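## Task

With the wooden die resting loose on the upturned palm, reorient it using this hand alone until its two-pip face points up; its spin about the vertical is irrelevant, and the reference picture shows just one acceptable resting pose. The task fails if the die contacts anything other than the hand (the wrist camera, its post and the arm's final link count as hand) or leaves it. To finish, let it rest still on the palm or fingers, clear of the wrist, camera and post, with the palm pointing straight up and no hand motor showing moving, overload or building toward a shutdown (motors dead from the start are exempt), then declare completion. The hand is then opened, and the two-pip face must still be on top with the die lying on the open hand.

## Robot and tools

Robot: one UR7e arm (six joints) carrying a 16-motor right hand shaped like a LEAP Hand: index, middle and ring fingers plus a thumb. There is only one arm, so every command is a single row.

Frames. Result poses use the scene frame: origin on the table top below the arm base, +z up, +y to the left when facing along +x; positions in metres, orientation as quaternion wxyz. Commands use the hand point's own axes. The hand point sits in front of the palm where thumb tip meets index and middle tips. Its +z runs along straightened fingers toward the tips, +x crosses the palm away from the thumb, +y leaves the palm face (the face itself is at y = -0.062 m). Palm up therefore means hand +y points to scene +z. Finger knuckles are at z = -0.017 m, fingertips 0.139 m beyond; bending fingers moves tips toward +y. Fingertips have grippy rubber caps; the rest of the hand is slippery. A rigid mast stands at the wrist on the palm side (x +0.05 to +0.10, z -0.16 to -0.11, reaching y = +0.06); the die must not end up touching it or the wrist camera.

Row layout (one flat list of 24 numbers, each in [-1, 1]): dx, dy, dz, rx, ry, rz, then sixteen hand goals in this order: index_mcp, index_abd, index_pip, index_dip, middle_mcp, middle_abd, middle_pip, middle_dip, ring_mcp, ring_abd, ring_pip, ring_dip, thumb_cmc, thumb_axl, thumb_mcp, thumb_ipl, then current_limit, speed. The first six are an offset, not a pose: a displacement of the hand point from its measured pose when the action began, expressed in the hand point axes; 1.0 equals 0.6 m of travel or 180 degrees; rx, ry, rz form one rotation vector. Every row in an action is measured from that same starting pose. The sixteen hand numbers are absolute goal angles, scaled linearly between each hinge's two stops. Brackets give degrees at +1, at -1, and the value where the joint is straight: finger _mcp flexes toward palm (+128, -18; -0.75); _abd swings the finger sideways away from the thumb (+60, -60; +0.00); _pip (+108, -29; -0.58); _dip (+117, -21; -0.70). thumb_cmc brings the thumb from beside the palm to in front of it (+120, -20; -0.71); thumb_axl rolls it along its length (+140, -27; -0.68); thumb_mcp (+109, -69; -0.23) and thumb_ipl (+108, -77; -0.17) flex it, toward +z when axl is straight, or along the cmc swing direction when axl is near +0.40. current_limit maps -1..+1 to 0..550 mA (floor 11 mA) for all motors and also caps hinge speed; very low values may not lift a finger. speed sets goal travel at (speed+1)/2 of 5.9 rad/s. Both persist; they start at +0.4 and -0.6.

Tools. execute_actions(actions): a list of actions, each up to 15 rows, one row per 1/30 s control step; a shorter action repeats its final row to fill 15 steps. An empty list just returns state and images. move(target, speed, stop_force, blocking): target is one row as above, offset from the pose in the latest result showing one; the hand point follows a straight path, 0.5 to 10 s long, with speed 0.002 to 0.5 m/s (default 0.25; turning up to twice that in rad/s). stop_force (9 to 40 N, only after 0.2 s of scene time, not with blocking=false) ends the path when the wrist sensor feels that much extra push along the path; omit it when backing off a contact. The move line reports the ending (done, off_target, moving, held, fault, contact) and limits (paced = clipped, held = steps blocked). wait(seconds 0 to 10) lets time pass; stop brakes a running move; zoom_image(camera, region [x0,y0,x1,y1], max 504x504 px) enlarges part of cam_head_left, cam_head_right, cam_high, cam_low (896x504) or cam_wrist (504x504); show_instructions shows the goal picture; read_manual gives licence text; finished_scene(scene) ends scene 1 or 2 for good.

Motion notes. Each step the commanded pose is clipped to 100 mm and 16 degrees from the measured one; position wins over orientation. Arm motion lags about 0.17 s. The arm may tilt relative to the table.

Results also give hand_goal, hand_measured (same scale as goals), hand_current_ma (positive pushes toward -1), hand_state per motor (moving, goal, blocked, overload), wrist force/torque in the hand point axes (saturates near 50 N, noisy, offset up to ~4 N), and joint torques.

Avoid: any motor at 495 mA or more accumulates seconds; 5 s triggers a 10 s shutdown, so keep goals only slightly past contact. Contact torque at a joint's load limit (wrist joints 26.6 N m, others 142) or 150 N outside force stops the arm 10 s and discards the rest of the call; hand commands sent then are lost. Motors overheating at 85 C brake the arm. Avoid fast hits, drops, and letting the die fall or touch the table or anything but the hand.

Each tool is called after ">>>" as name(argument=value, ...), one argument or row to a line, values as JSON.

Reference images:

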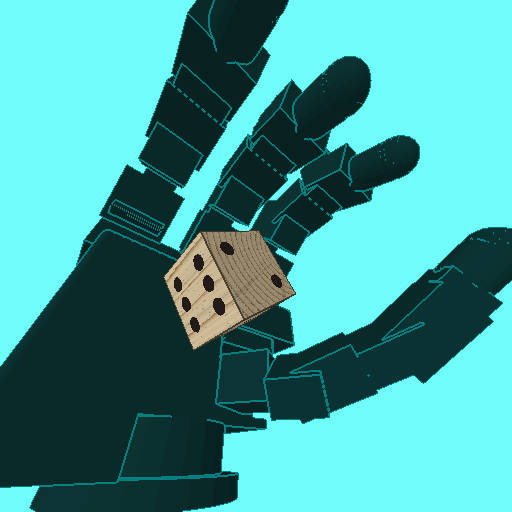

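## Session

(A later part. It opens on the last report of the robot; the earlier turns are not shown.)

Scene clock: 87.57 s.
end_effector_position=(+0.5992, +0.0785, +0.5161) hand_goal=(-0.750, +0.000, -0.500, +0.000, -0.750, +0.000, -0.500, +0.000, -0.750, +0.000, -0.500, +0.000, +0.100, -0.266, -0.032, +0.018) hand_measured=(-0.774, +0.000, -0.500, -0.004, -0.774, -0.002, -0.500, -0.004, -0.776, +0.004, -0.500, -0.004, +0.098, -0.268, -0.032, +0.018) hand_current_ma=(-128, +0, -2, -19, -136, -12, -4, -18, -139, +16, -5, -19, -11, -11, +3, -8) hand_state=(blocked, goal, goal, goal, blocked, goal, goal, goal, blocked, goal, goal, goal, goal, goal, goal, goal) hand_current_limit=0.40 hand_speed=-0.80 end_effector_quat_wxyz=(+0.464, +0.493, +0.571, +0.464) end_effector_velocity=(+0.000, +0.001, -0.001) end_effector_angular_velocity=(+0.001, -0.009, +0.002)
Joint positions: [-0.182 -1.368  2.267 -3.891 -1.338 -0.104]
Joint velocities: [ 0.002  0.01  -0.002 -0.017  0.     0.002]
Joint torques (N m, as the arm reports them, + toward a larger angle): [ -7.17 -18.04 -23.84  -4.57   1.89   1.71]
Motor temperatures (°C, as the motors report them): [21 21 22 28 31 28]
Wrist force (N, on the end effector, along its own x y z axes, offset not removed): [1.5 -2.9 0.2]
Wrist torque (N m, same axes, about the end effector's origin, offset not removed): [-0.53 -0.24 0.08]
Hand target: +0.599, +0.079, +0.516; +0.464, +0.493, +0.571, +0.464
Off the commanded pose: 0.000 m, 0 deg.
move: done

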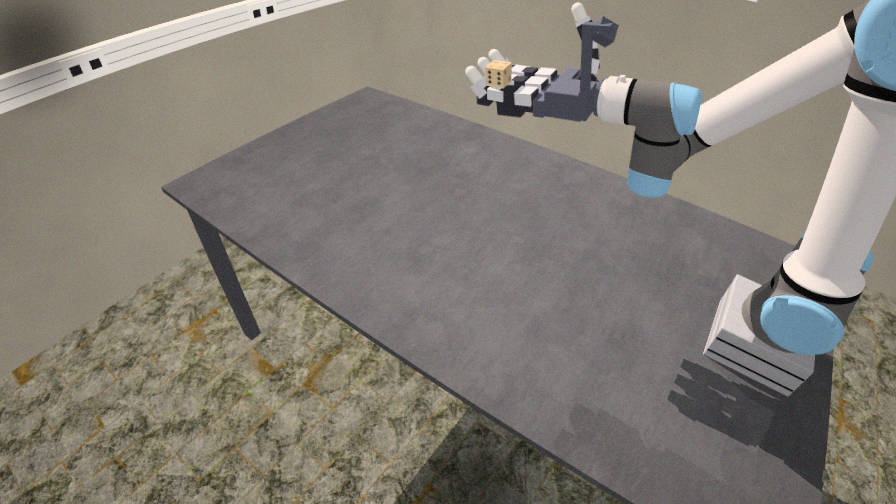

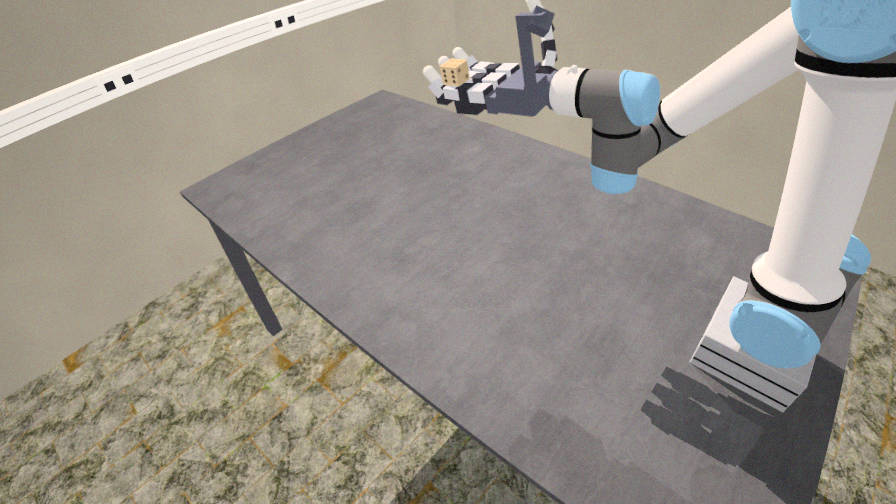

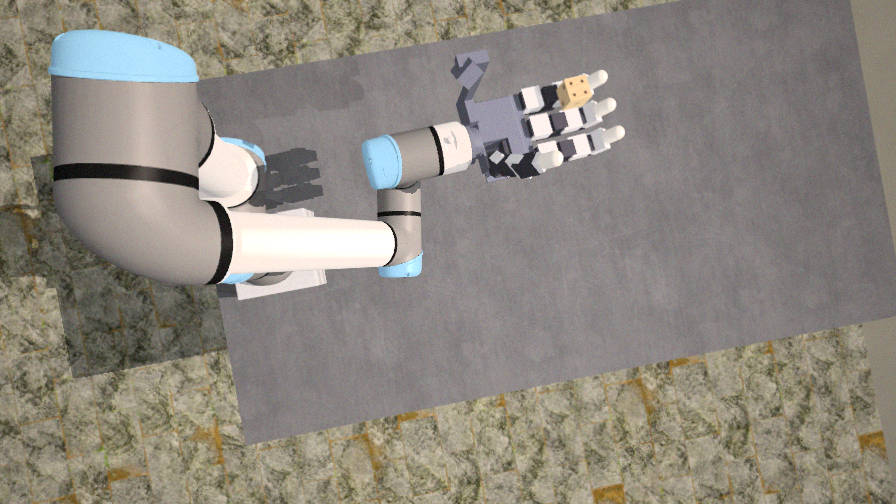

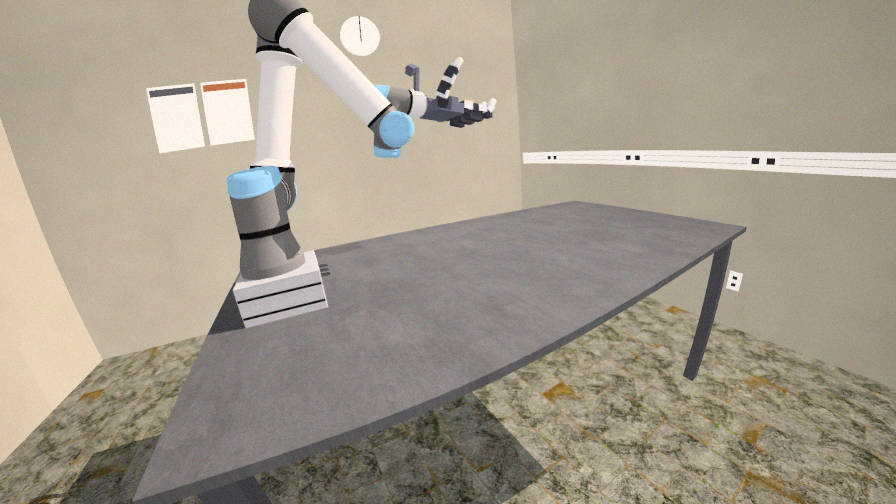

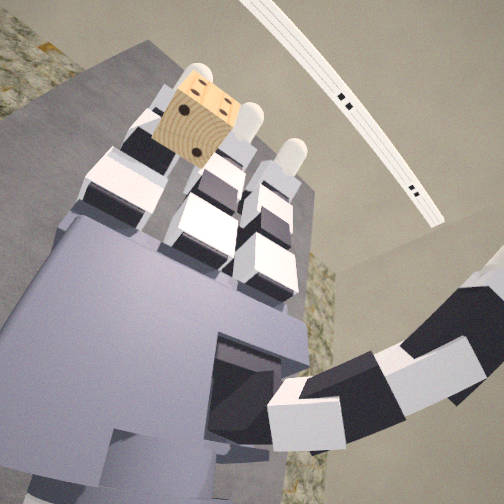

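>>> move(
  target=[0,0,0,-0.08,0,0.04,-0.75,0,-0.5,0.1,-0.75,0,-0.5,0.1,-0.75,0,-0.5,0.1,0.1,-0.266,-0.032,0.018,0.4,-0.8],
  speed=0.03,
)

>>> zoom_image(
  camera="cam_high",
  region=[430, 40, 680, 200],
)

>>> zoom_image(
  camera="cam_head_left",
  region=[430, 0, 630, 130],
)

Scene clock: 97.90 s.
end_effector_position=(+0.5992, +0.0785, +0.5161) hand_goal=(-0.750, +0.000, -0.500, +0.100, -0.750, +0.000, -0.500, +0.100, -0.750, +0.000, -0.500, +0.100, +0.100, -0.266, -0.032, +0.018) hand_measured=(-0.774, +0.000, -0.500, +0.096, -0.774, -0.002, -0.500, +0.096, -0.776, +0.002, -0.500, +0.096, +0.096, -0.268, -0.032, +0.018) hand_current_ma=(-128, +0, -2, -18, -136, -12, -5, -17, -139, +13, -5, -18, -17, -11, +3, -8) hand_state=(blocked, goal, goal, goal, blocked, goal, goal, goal, blocked, goal, goal, goal, goal, goal, goal, goal) hand_current_limit=0.40 hand_speed=-0.80 end_effector_quat_wxyz=(+0.492, +0.466, +0.477, +0.559) end_effector_velocity=(+0.000, +0.000, -0.000) end_effector_angular_velocity=(+0.005, -0.008, +0.001)
Joint positions: [-0.141 -1.151  2.172 -4.269 -1.376  0.078]
Joint velocities: [ 0.003  0.008 -0.005 -0.011 -0.003  0.006]
Joint torques (N m, as the arm reports them, + toward a larger angle): [  5.31 -23.9  -21.61  -3.95  -2.25   2.55]
Motor temperatures (°C, as the motors report them): [21 21 22 28 31 28]
Wrist force (N, on the end effector, along its own x y z axes, offset not removed): [-1.6 -0.5 -1.0]
Wrist torque (N m, same axes, about the end effector's origin, offset not removed): [-0.23 0.26 -0.26]
Hand target: +0.599, +0.079, +0.516; +0.492, +0.466, +0.476, +0.560
Off the commanded pose: 0.000 m, 0 deg.
move: done

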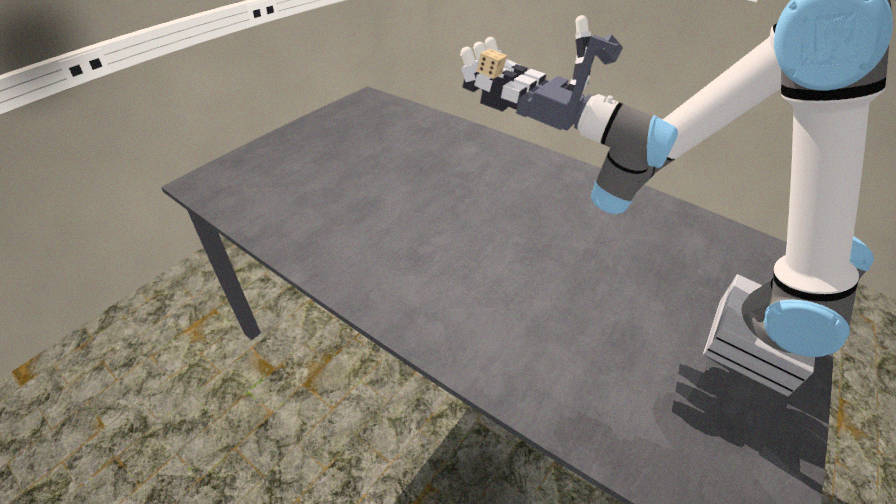

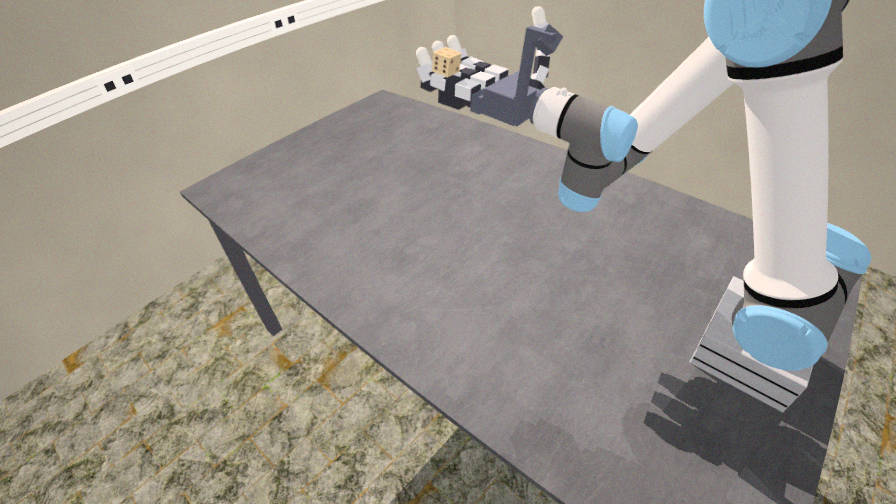

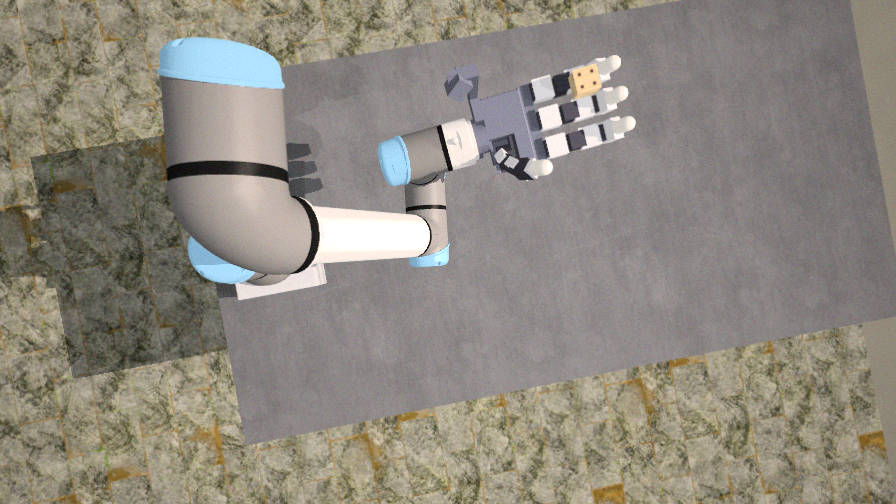

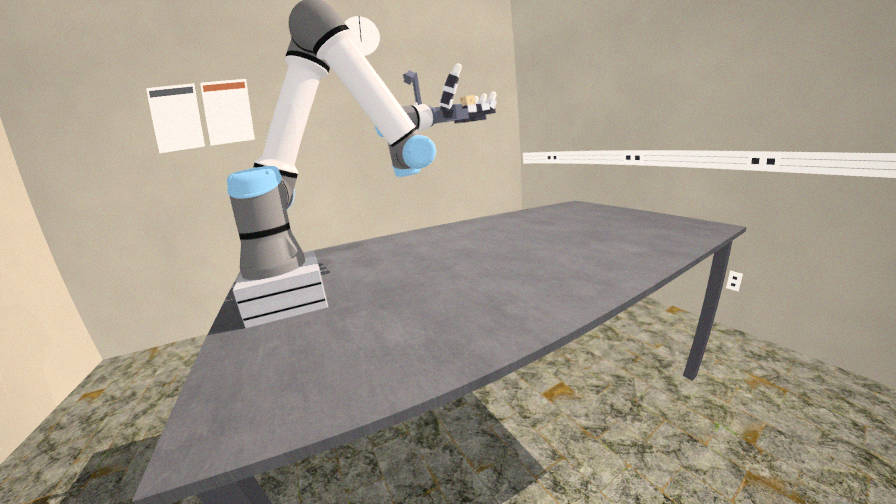

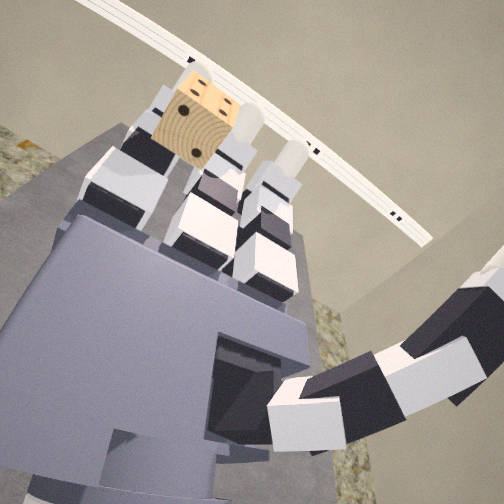

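Region (430, 40, 680, 200) of cam_high's 896x504 image, scaled by 2.016, with more detail than that image has; it fills the top 323 rows of this view, and the rest is white.

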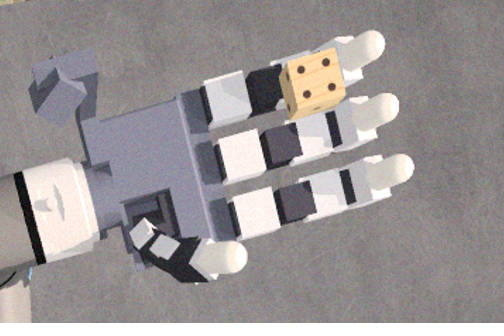

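Region (430, 0, 630, 130) of cam_head_left's 896x504 image, scaled by 2.520, with more detail than that image has; it fills the top 328 rows of this view, and the rest is white.

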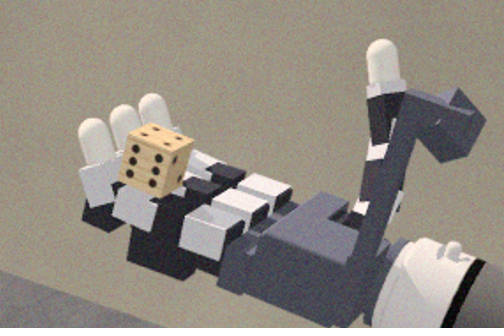

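>>> move(
  target=[0,0,0,0,0,0,-0.75,0,-0.2,0.4,-0.75,0,-0.2,0.4,-0.75,0,-0.2,0.4,0.1,-0.266,-0.032,0.018,0.4,-0.85],
)

>>> zoom_image(
  camera="cam_high",
  region=[430, 40, 680, 200],
)

>>> zoom_image(
  camera="cam_head_left",
  region=[430, 0, 630, 130],
)

Scene clock: 102.53 s.
end_effector_position=(+0.5992, +0.0786, +0.5161) hand_goal=(-0.750, +0.000, -0.200, +0.400, -0.750, +0.000, -0.200, +0.400, -0.750, +0.000, -0.200, +0.400, +0.100, -0.266, -0.032, +0.018) hand_measured=(-0.774, +0.000, -0.206, +0.398, -0.774, -0.002, -0.208, +0.398, -0.776, +0.002, -0.208, +0.398, +0.096, -0.268, -0.032, +0.018) hand_current_ma=(-128, +0, -37, -14, -136, -12, -40, -13, -139, +12, -41, -14, -18, -11, +3, -8) hand_state=(blocked, goal, goal, goal, blocked, goal, goal, goal, blocked, goal, goal, goal, goal, goal, goal, goal) hand_current_limit=0.40 hand_speed=-0.85 end_effector_quat_wxyz=(+0.492, +0.466, +0.477, +0.559) end_effector_velocity=(-0.000, +0.000, +0.000) end_effector_angular_velocity=(+0.000, -0.000, -0.000)
Joint positions: [-0.141 -1.151  2.172 -4.269 -1.376  0.078]
Joint velocities: [ 0.001 -0.     0.    -0.    -0.001  0.   ]
Joint torques (N m, as the arm reports them, + toward a larger angle): [ -9.59 -38.65  -6.01  -0.72   1.83  -2.18]
Motor temperatures (°C, as the motors report them): [21 21 22 28 31 28]
Wrist force (N, on the end effector, along its own x y z axes, offset not removed): [1.2 -3.5 0.3]
Wrist torque (N m, same axes, about the end effector's origin, offset not removed): [-0.60 -0.19 -0.17]
Hand target: +0.599, +0.079, +0.516; +0.492, +0.466, +0.477, +0.559
Off the commanded pose: 0.000 m, 0 deg.
move: done

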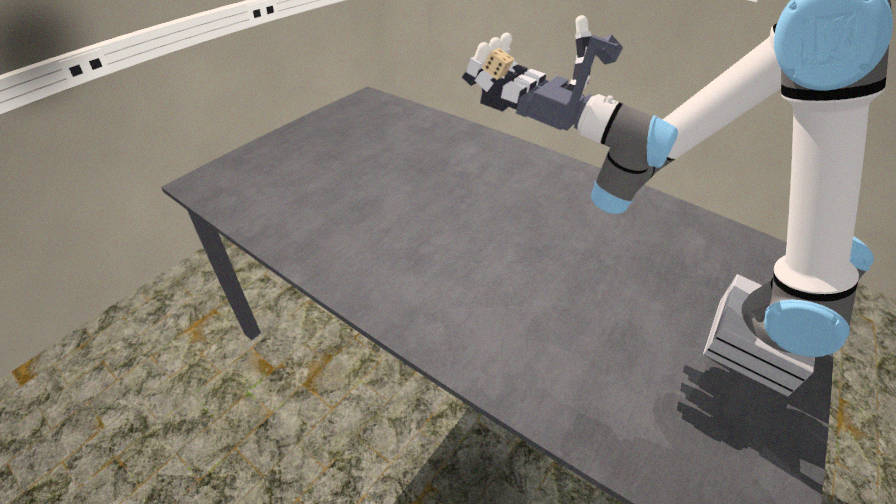

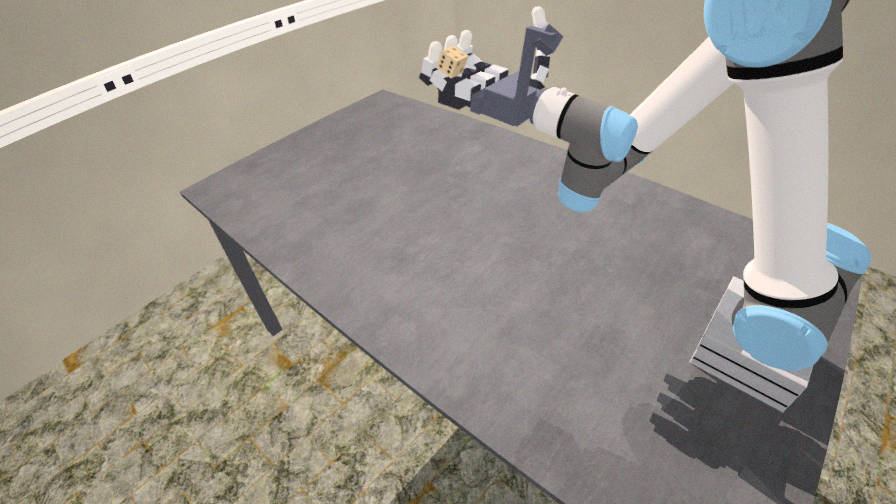

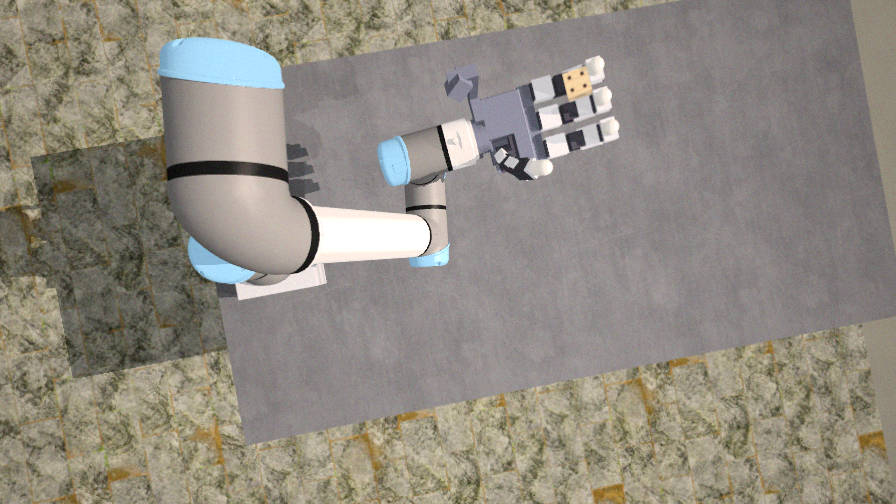

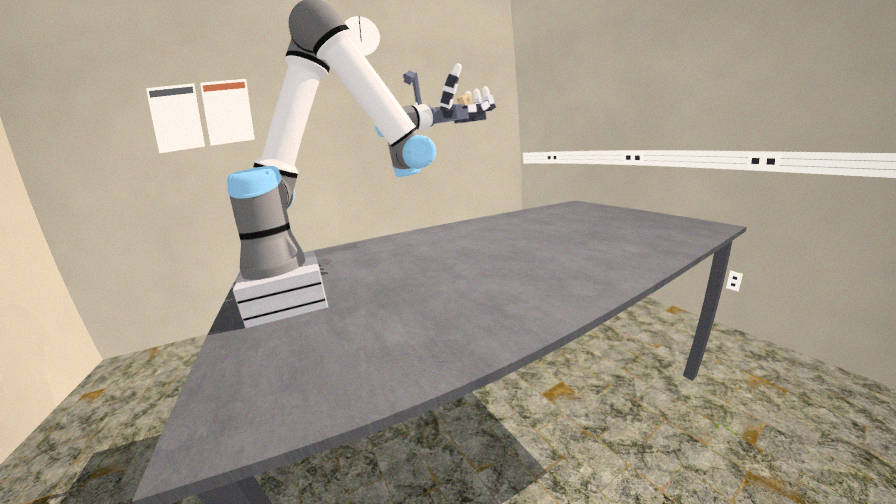

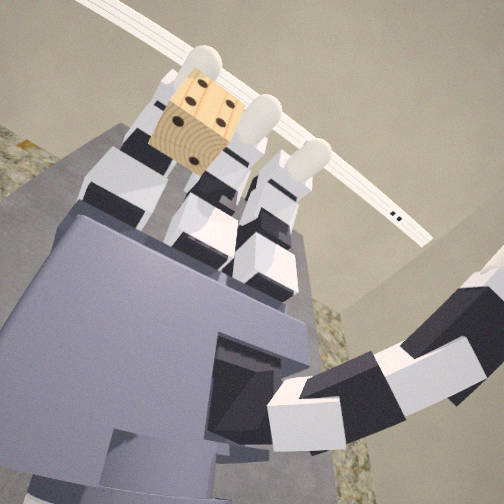

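Region (430, 40, 680, 200) of cam_high's 896x504 image, scaled by 2.016, with more detail than that image has; it fills the top 323 rows of this view, and the rest is white.

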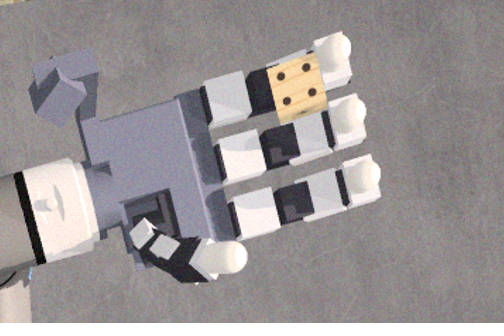

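Region (430, 0, 630, 130) of cam_head_left's 896x504 image, scaled by 2.520, with more detail than that image has; it fills the top 328 rows of this view, and the rest is white.

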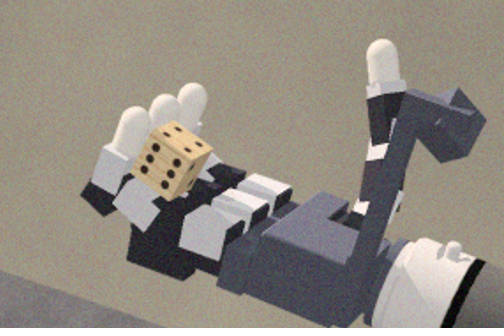

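>>> move(
  target=[0,0,0,0.12,0,0,-1,0,-0.87,0.3,-1,0,-0.87,0.3,-1,0,-0.87,0.3,0.1,-0.266,-0.032,0.018,0.4,-0.9],
  speed=0.04,
)

>>> zoom_image(
  camera="cam_high",
  region=[430, 40, 680, 200],
)

>>> zoom_image(
  camera="cam_head_left",
  region=[430, 0, 630, 130],
)

Scene clock: 115.57 s.
end_effector_position=(+0.5991, +0.0786, +0.5161) hand_goal=(-1.000, +0.000, -0.870, +0.300, -1.000, +0.000, -0.870, +0.300, -1.000, +0.000, -0.870, +0.300, +0.100, -0.266, -0.032, +0.018) hand_measured=(-1.000, +0.000, -0.870, +0.302, -1.000, -0.002, -0.870, +0.302, -1.000, +0.002, -0.870, +0.302, +0.096, -0.268, -0.032, +0.018) hand_current_ma=(-1, +0, +2, +12, -1, -12, -1, +9, -1, +11, -4, +9, -18, -11, +3, -8) hand_state=(goal, goal, goal, goal, goal, goal, goal, goal, goal, goal, goal, goal, goal, goal, goal, goal) hand_current_limit=0.40 hand_speed=-0.90 end_effector_quat_wxyz=(+0.396, +0.550, +0.573, +0.460) end_effector_velocity=(-0.000, +0.000, +0.000) end_effector_angular_velocity=(-0.001, +0.009, +0.002)
Joint positions: [-0.17  -1.484  2.273 -3.652 -1.333 -0.009]
Joint velocities: [-0.    -0.01   0.     0.019  0.001 -0.003]
Joint torques (N m, as the arm reports them, + toward a larger angle): [ -8.59 -29.26 -18.79  -1.75   1.99  -1.9 ]
Motor temperatures (°C, as the motors report them): [21 21 22 28 31 28]
Wrist force (N, on the end effector, along its own x y z axes, offset not removed): [-0.2 -3.1 -1.5]
Wrist torque (N m, same axes, about the end effector's origin, offset not removed): [-0.48 0.00 -0.18]
Hand target: +0.599, +0.079, +0.516; +0.396, +0.550, +0.573, +0.460
Off the commanded pose: 0.000 m, 0 deg.
move: done

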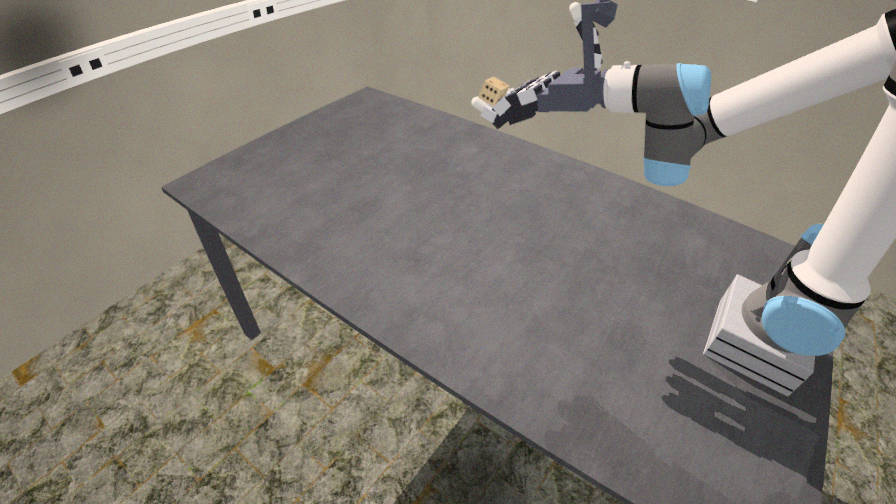

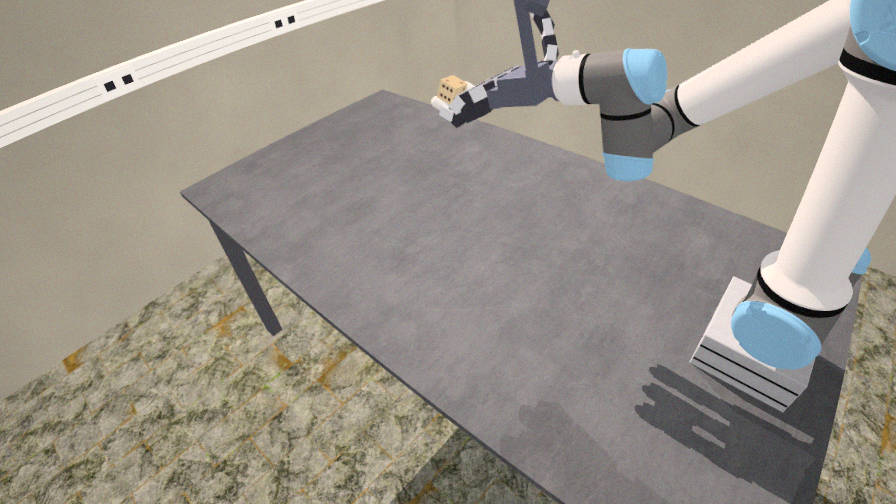

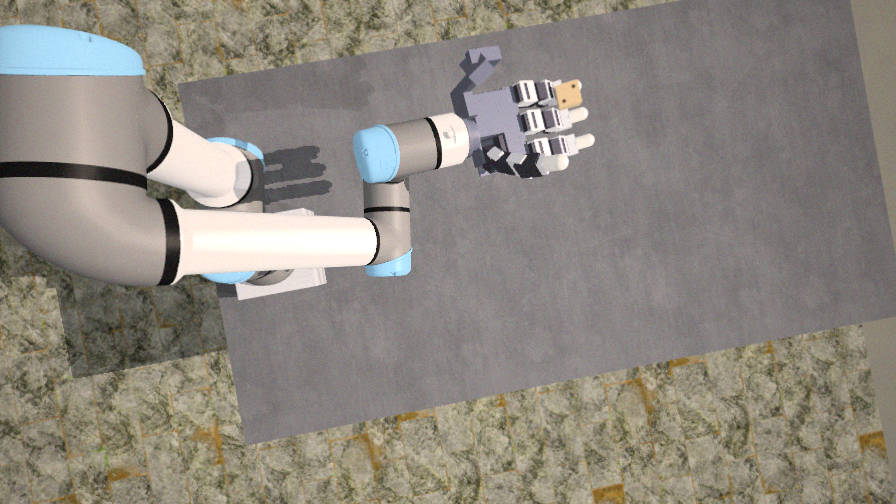

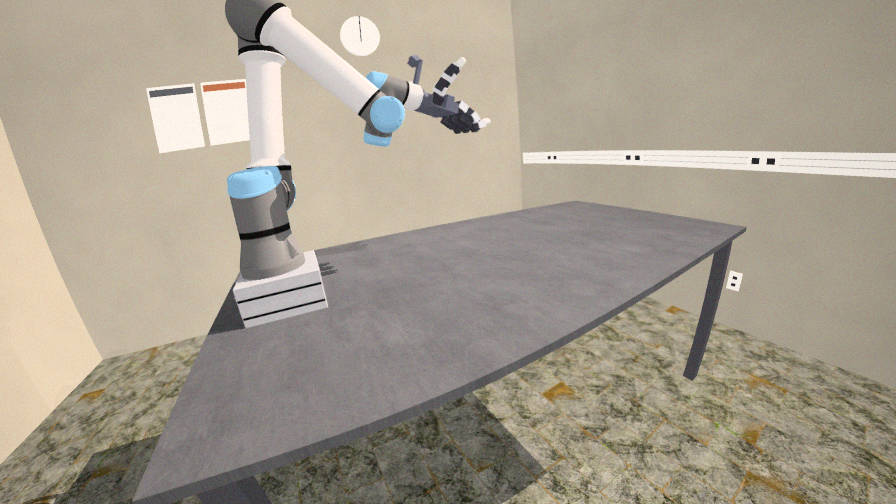

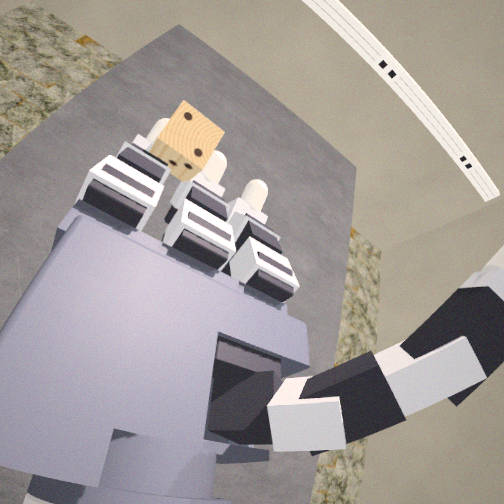

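Region (430, 40, 680, 200) of cam_high's 896x504 image, scaled by 2.016, with more detail than that image has; it fills the top 323 rows of this view, and the rest is white.

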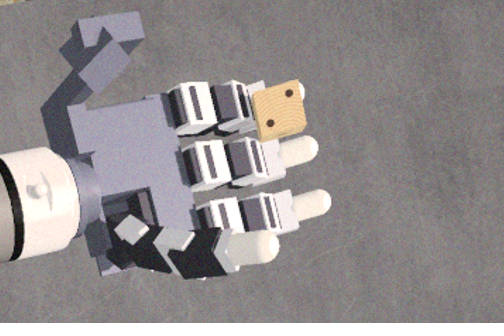

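Region (430, 0, 630, 130) of cam_head_left's 896x504 image, scaled by 2.520, with more detail than that image has; it fills the top 328 rows of this view, and the rest is white.

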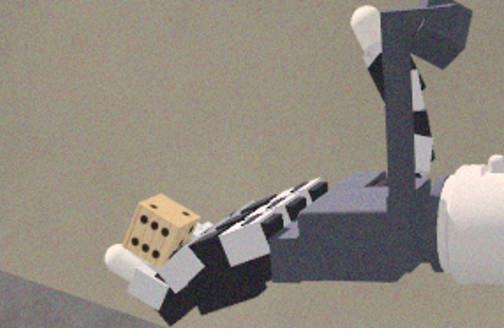

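>>> move(
  target=[0,0,0,-0.09,0,0,-0.75,0,-0.58,-0.4,-0.75,0,-0.58,-0.4,-0.75,0,-0.58,-0.4,0.1,-0.266,-0.032,0.018,0.4,-0.93],
  speed=0.035,
)

>>> zoom_image(
  camera="cam_high",
  region=[430, 40, 680, 200],
)

>>> zoom_image(
  camera="cam_head_left",
  region=[430, 0, 630, 130],
)

Scene clock: 124.47 s.
end_effector_position=(+0.5991, +0.0786, +0.5161) hand_goal=(-0.750, +0.000, -0.580, -0.400, -0.750, +0.000, -0.580, -0.400, -0.750, +0.000, -0.580, -0.400, +0.100, -0.266, -0.032, +0.018) hand_measured=(-0.778, +0.000, -0.588, -0.398, -0.776, -0.002, -0.590, -0.398, -0.784, +0.002, -0.592, -0.398, +0.096, -0.268, -0.032, +0.018) hand_current_ma=(-146, +0, -45, +12, -152, -12, -51, +9, -180, +11, -61, +11, -18, -11, +3, -8) hand_state=(blocked, goal, goal, goal, blocked, goal, goal, goal, blocked, goal, goal, goal, goal, goal, goal, goal) hand_current_limit=0.40 hand_speed=-0.93 end_effector_quat_wxyz=(+0.470, +0.489, +0.503, +0.536) end_effector_velocity=(-0.000, -0.000, +0.001) end_effector_angular_velocity=(+0.000, -0.007, -0.000)
Joint positions: [-0.15  -1.232  2.216 -4.137 -1.361  0.059]
Joint velocities: [ 0.     0.004 -0.003 -0.009 -0.     0.001]
Joint torques (N m, as the arm reports them, + toward a larger angle): [  8.38 -21.23 -19.    -4.59  -1.75   2.11]
Motor temperatures (°C, as the motors report them): [21 21 22 28 31 28]
Wrist force (N, on the end effector, along its own x y z axes, offset not removed): [-0.1 -1.4 2.9]
Wrist torque (N m, same axes, about the end effector's origin, offset not removed): [-0.53 -0.13 -0.14]
Hand target: +0.599, +0.079, +0.516; +0.470, +0.489, +0.502, +0.536
Off the commanded pose: 0.000 m, 0 deg.
move: done

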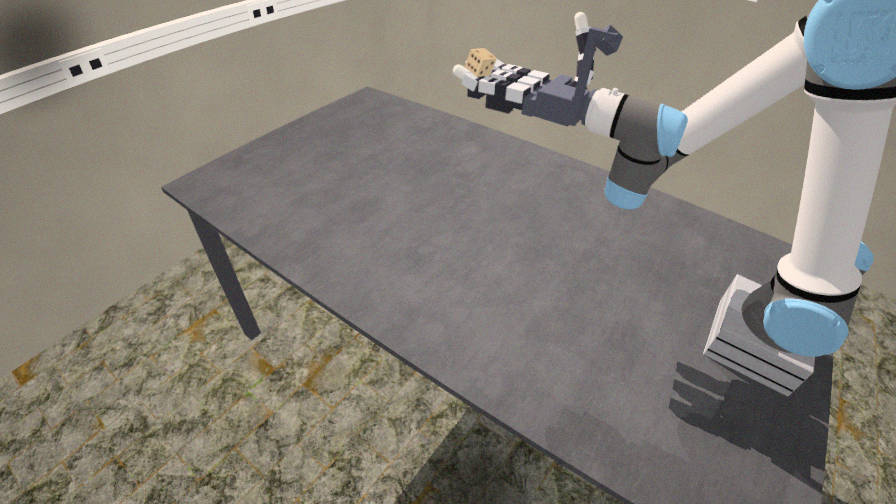

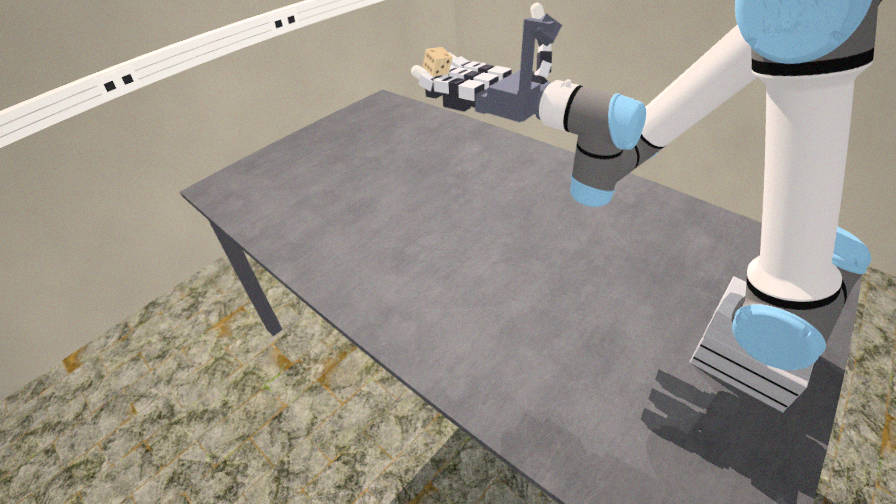

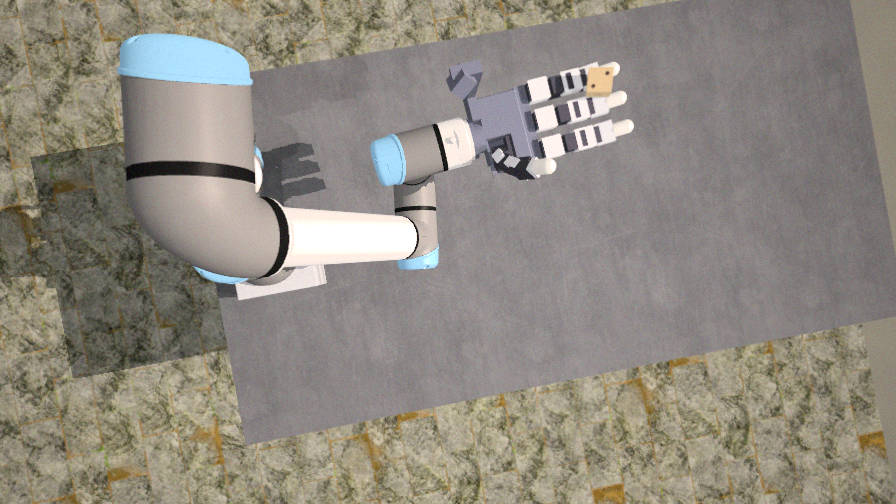

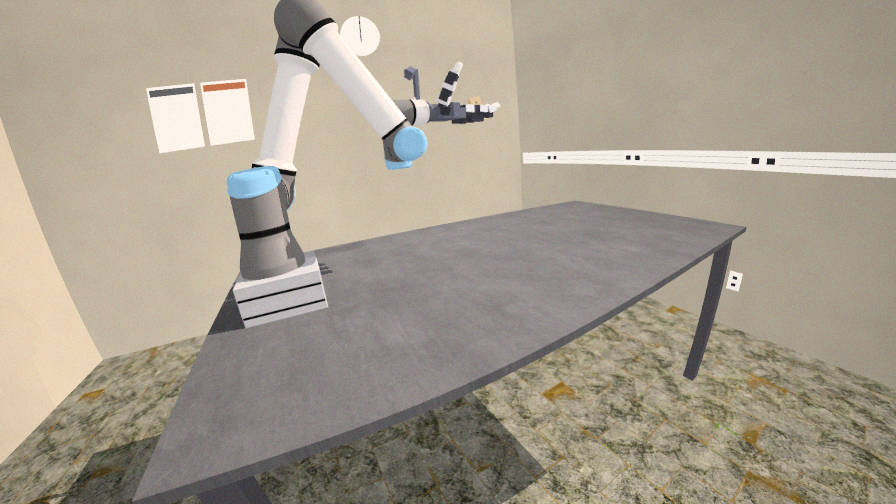

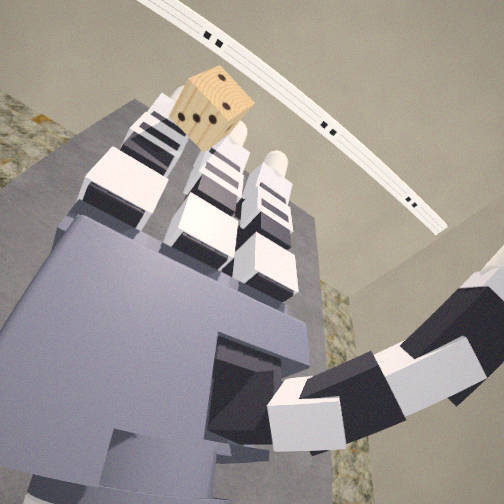

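Region (430, 40, 680, 200) of cam_high's 896x504 image, scaled by 2.016, with more detail than that image has; it fills the top 323 rows of this view, and the rest is white.

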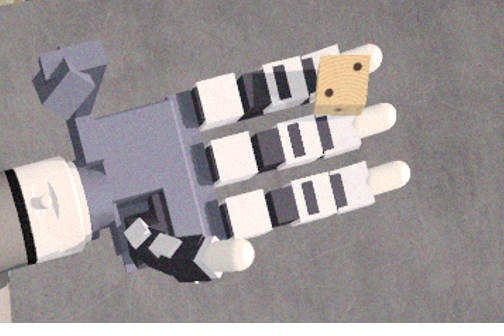

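Region (430, 0, 630, 130) of cam_head_left's 896x504 image, scaled by 2.520, with more detail than that image has; it fills the top 328 rows of this view, and the rest is white.

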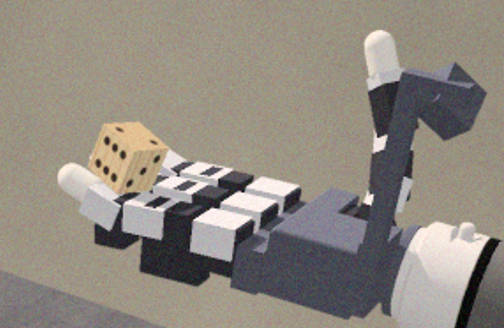

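>>> move(
  target=[0,0,0,-0.1,0,0,-0.75,0,-0.58,-0.4,-0.75,0,-0.58,-0.4,-0.75,0,-0.58,-0.4,0.1,-0.266,-0.032,0.018,0.4,-0.93],
  speed=0.03,
)

>>> zoom_image(
  camera="cam_high",
  region=[430, 40, 680, 200],
)

>>> zoom_image(
  camera="cam_head_left",
  region=[430, 0, 630, 130],
)

Scene clock: 133.37 s.
end_effector_position=(+0.5991, +0.0786, +0.5161) hand_goal=(-0.750, +0.000, -0.580, -0.400, -0.750, +0.000, -0.580, -0.400, -0.750, +0.000, -0.580, -0.400, +0.100, -0.266, -0.032, +0.018) hand_measured=(-0.778, +0.000, -0.588, -0.398, -0.776, -0.002, -0.590, -0.398, -0.784, +0.002, -0.592, -0.398, +0.096, -0.268, -0.032, +0.018) hand_current_ma=(-146, +0, -45, +12, -152, -12, -51, +9, -180, +11, -59, +11, -18, -11, +3, -8) hand_state=(blocked, goal, goal, goal, blocked, goal, goal, goal, blocked, goal, goal, goal, goal, goal, goal, goal) hand_current_limit=0.40 hand_speed=-0.93 end_effector_quat_wxyz=(+0.540, +0.410, +0.413, +0.608) end_effector_velocity=(-0.000, +0.001, +0.000) end_effector_angular_velocity=(+0.001, -0.011, +0.001)
Joint positions: [-0.12  -0.984  2.035 -4.521 -1.418  0.112]
Joint velocities: [ 0.002  0.007 -0.008 -0.01  -0.001  0.001]
Joint torques (N m, as the arm reports them, + toward a larger angle): [  6.52 -30.23 -17.85  -3.17  -2.36   1.86]
Motor temperatures (°C, as the motors report them): [21 21 22 28 31 28]
Wrist force (N, on the end effector, along its own x y z axes, offset not removed): [-1.4 -2.2 0.3]
Wrist torque (N m, same axes, about the end effector's origin, offset not removed): [-0.53 0.09 -0.23]
Hand target: +0.599, +0.079, +0.516; +0.541, +0.409, +0.412, +0.608
Off the commanded pose: 0.000 m, 0 deg.
move: done

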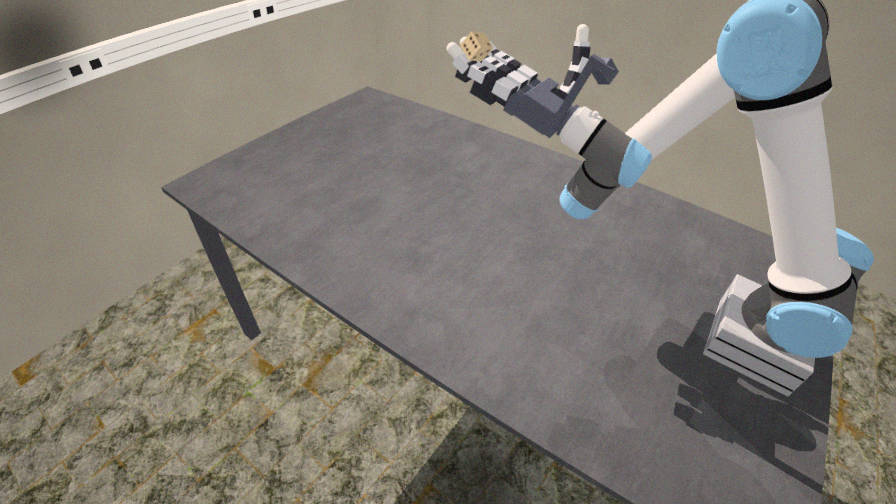

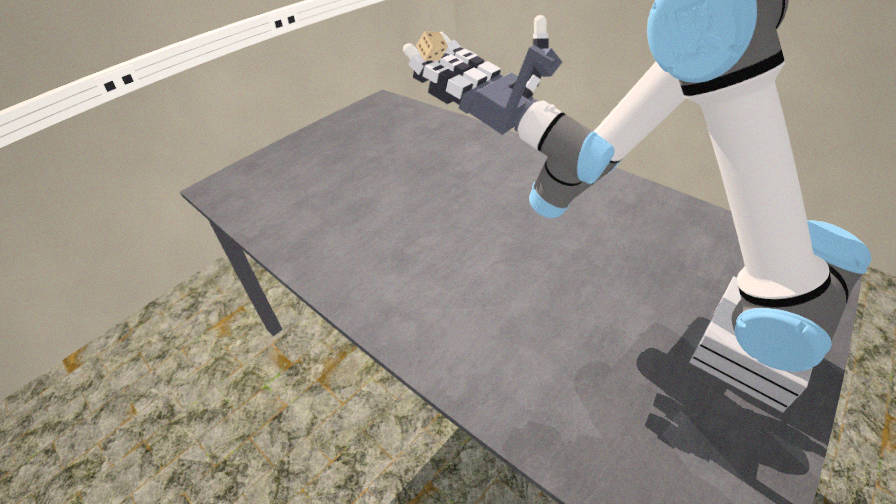

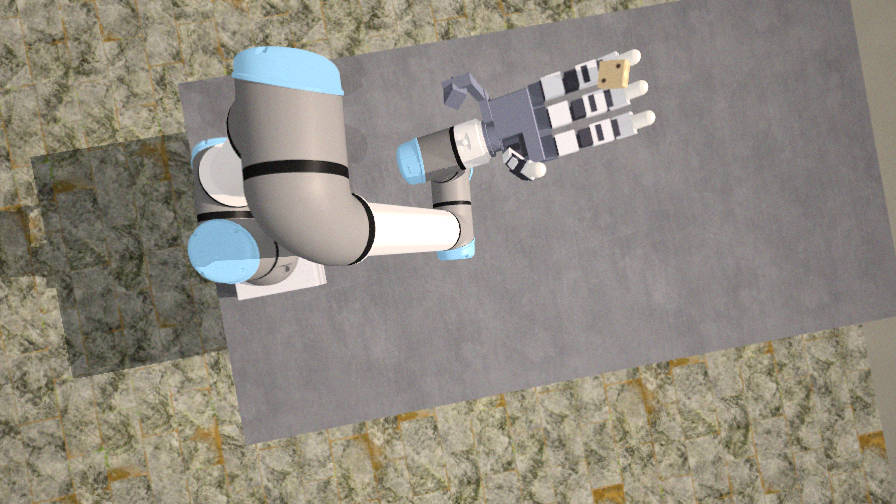

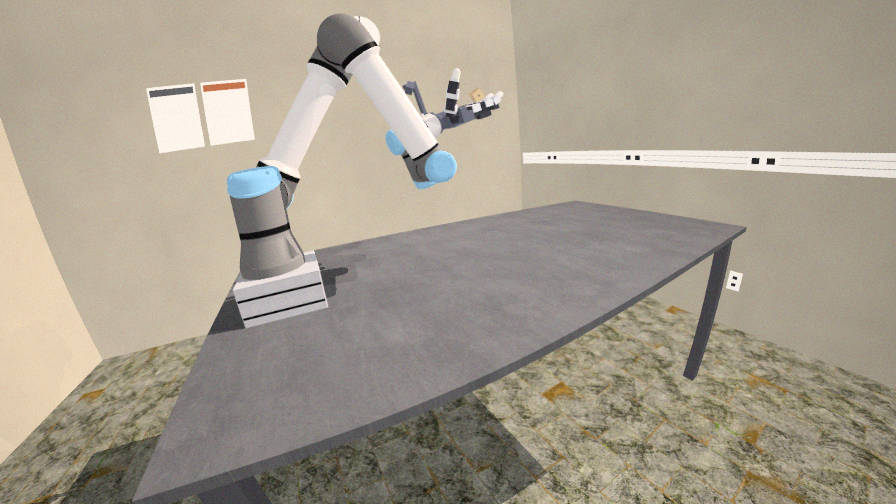

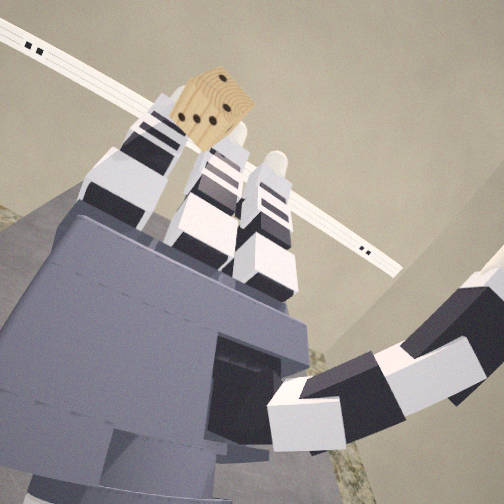

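Region (430, 40, 680, 200) of cam_high's 896x504 image, scaled by 2.016, with more detail than that image has; it fills the top 323 rows of this view, and the rest is white.

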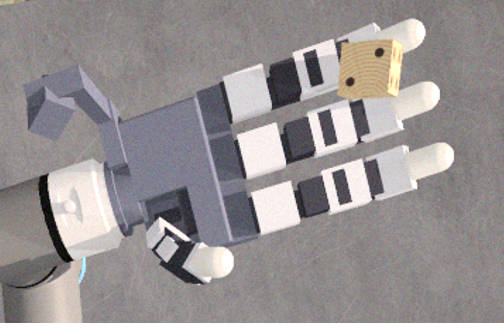

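Region (430, 0, 630, 130) of cam_head_left's 896x504 image, scaled by 2.520, with more detail than that image has; it fills the top 328 rows of this view, and the rest is white.

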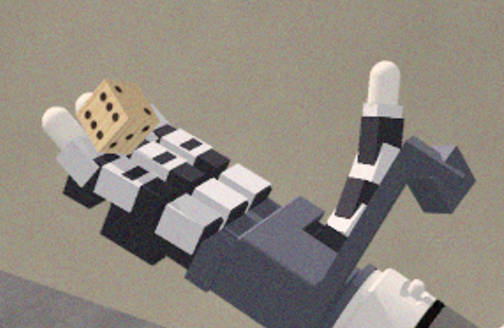

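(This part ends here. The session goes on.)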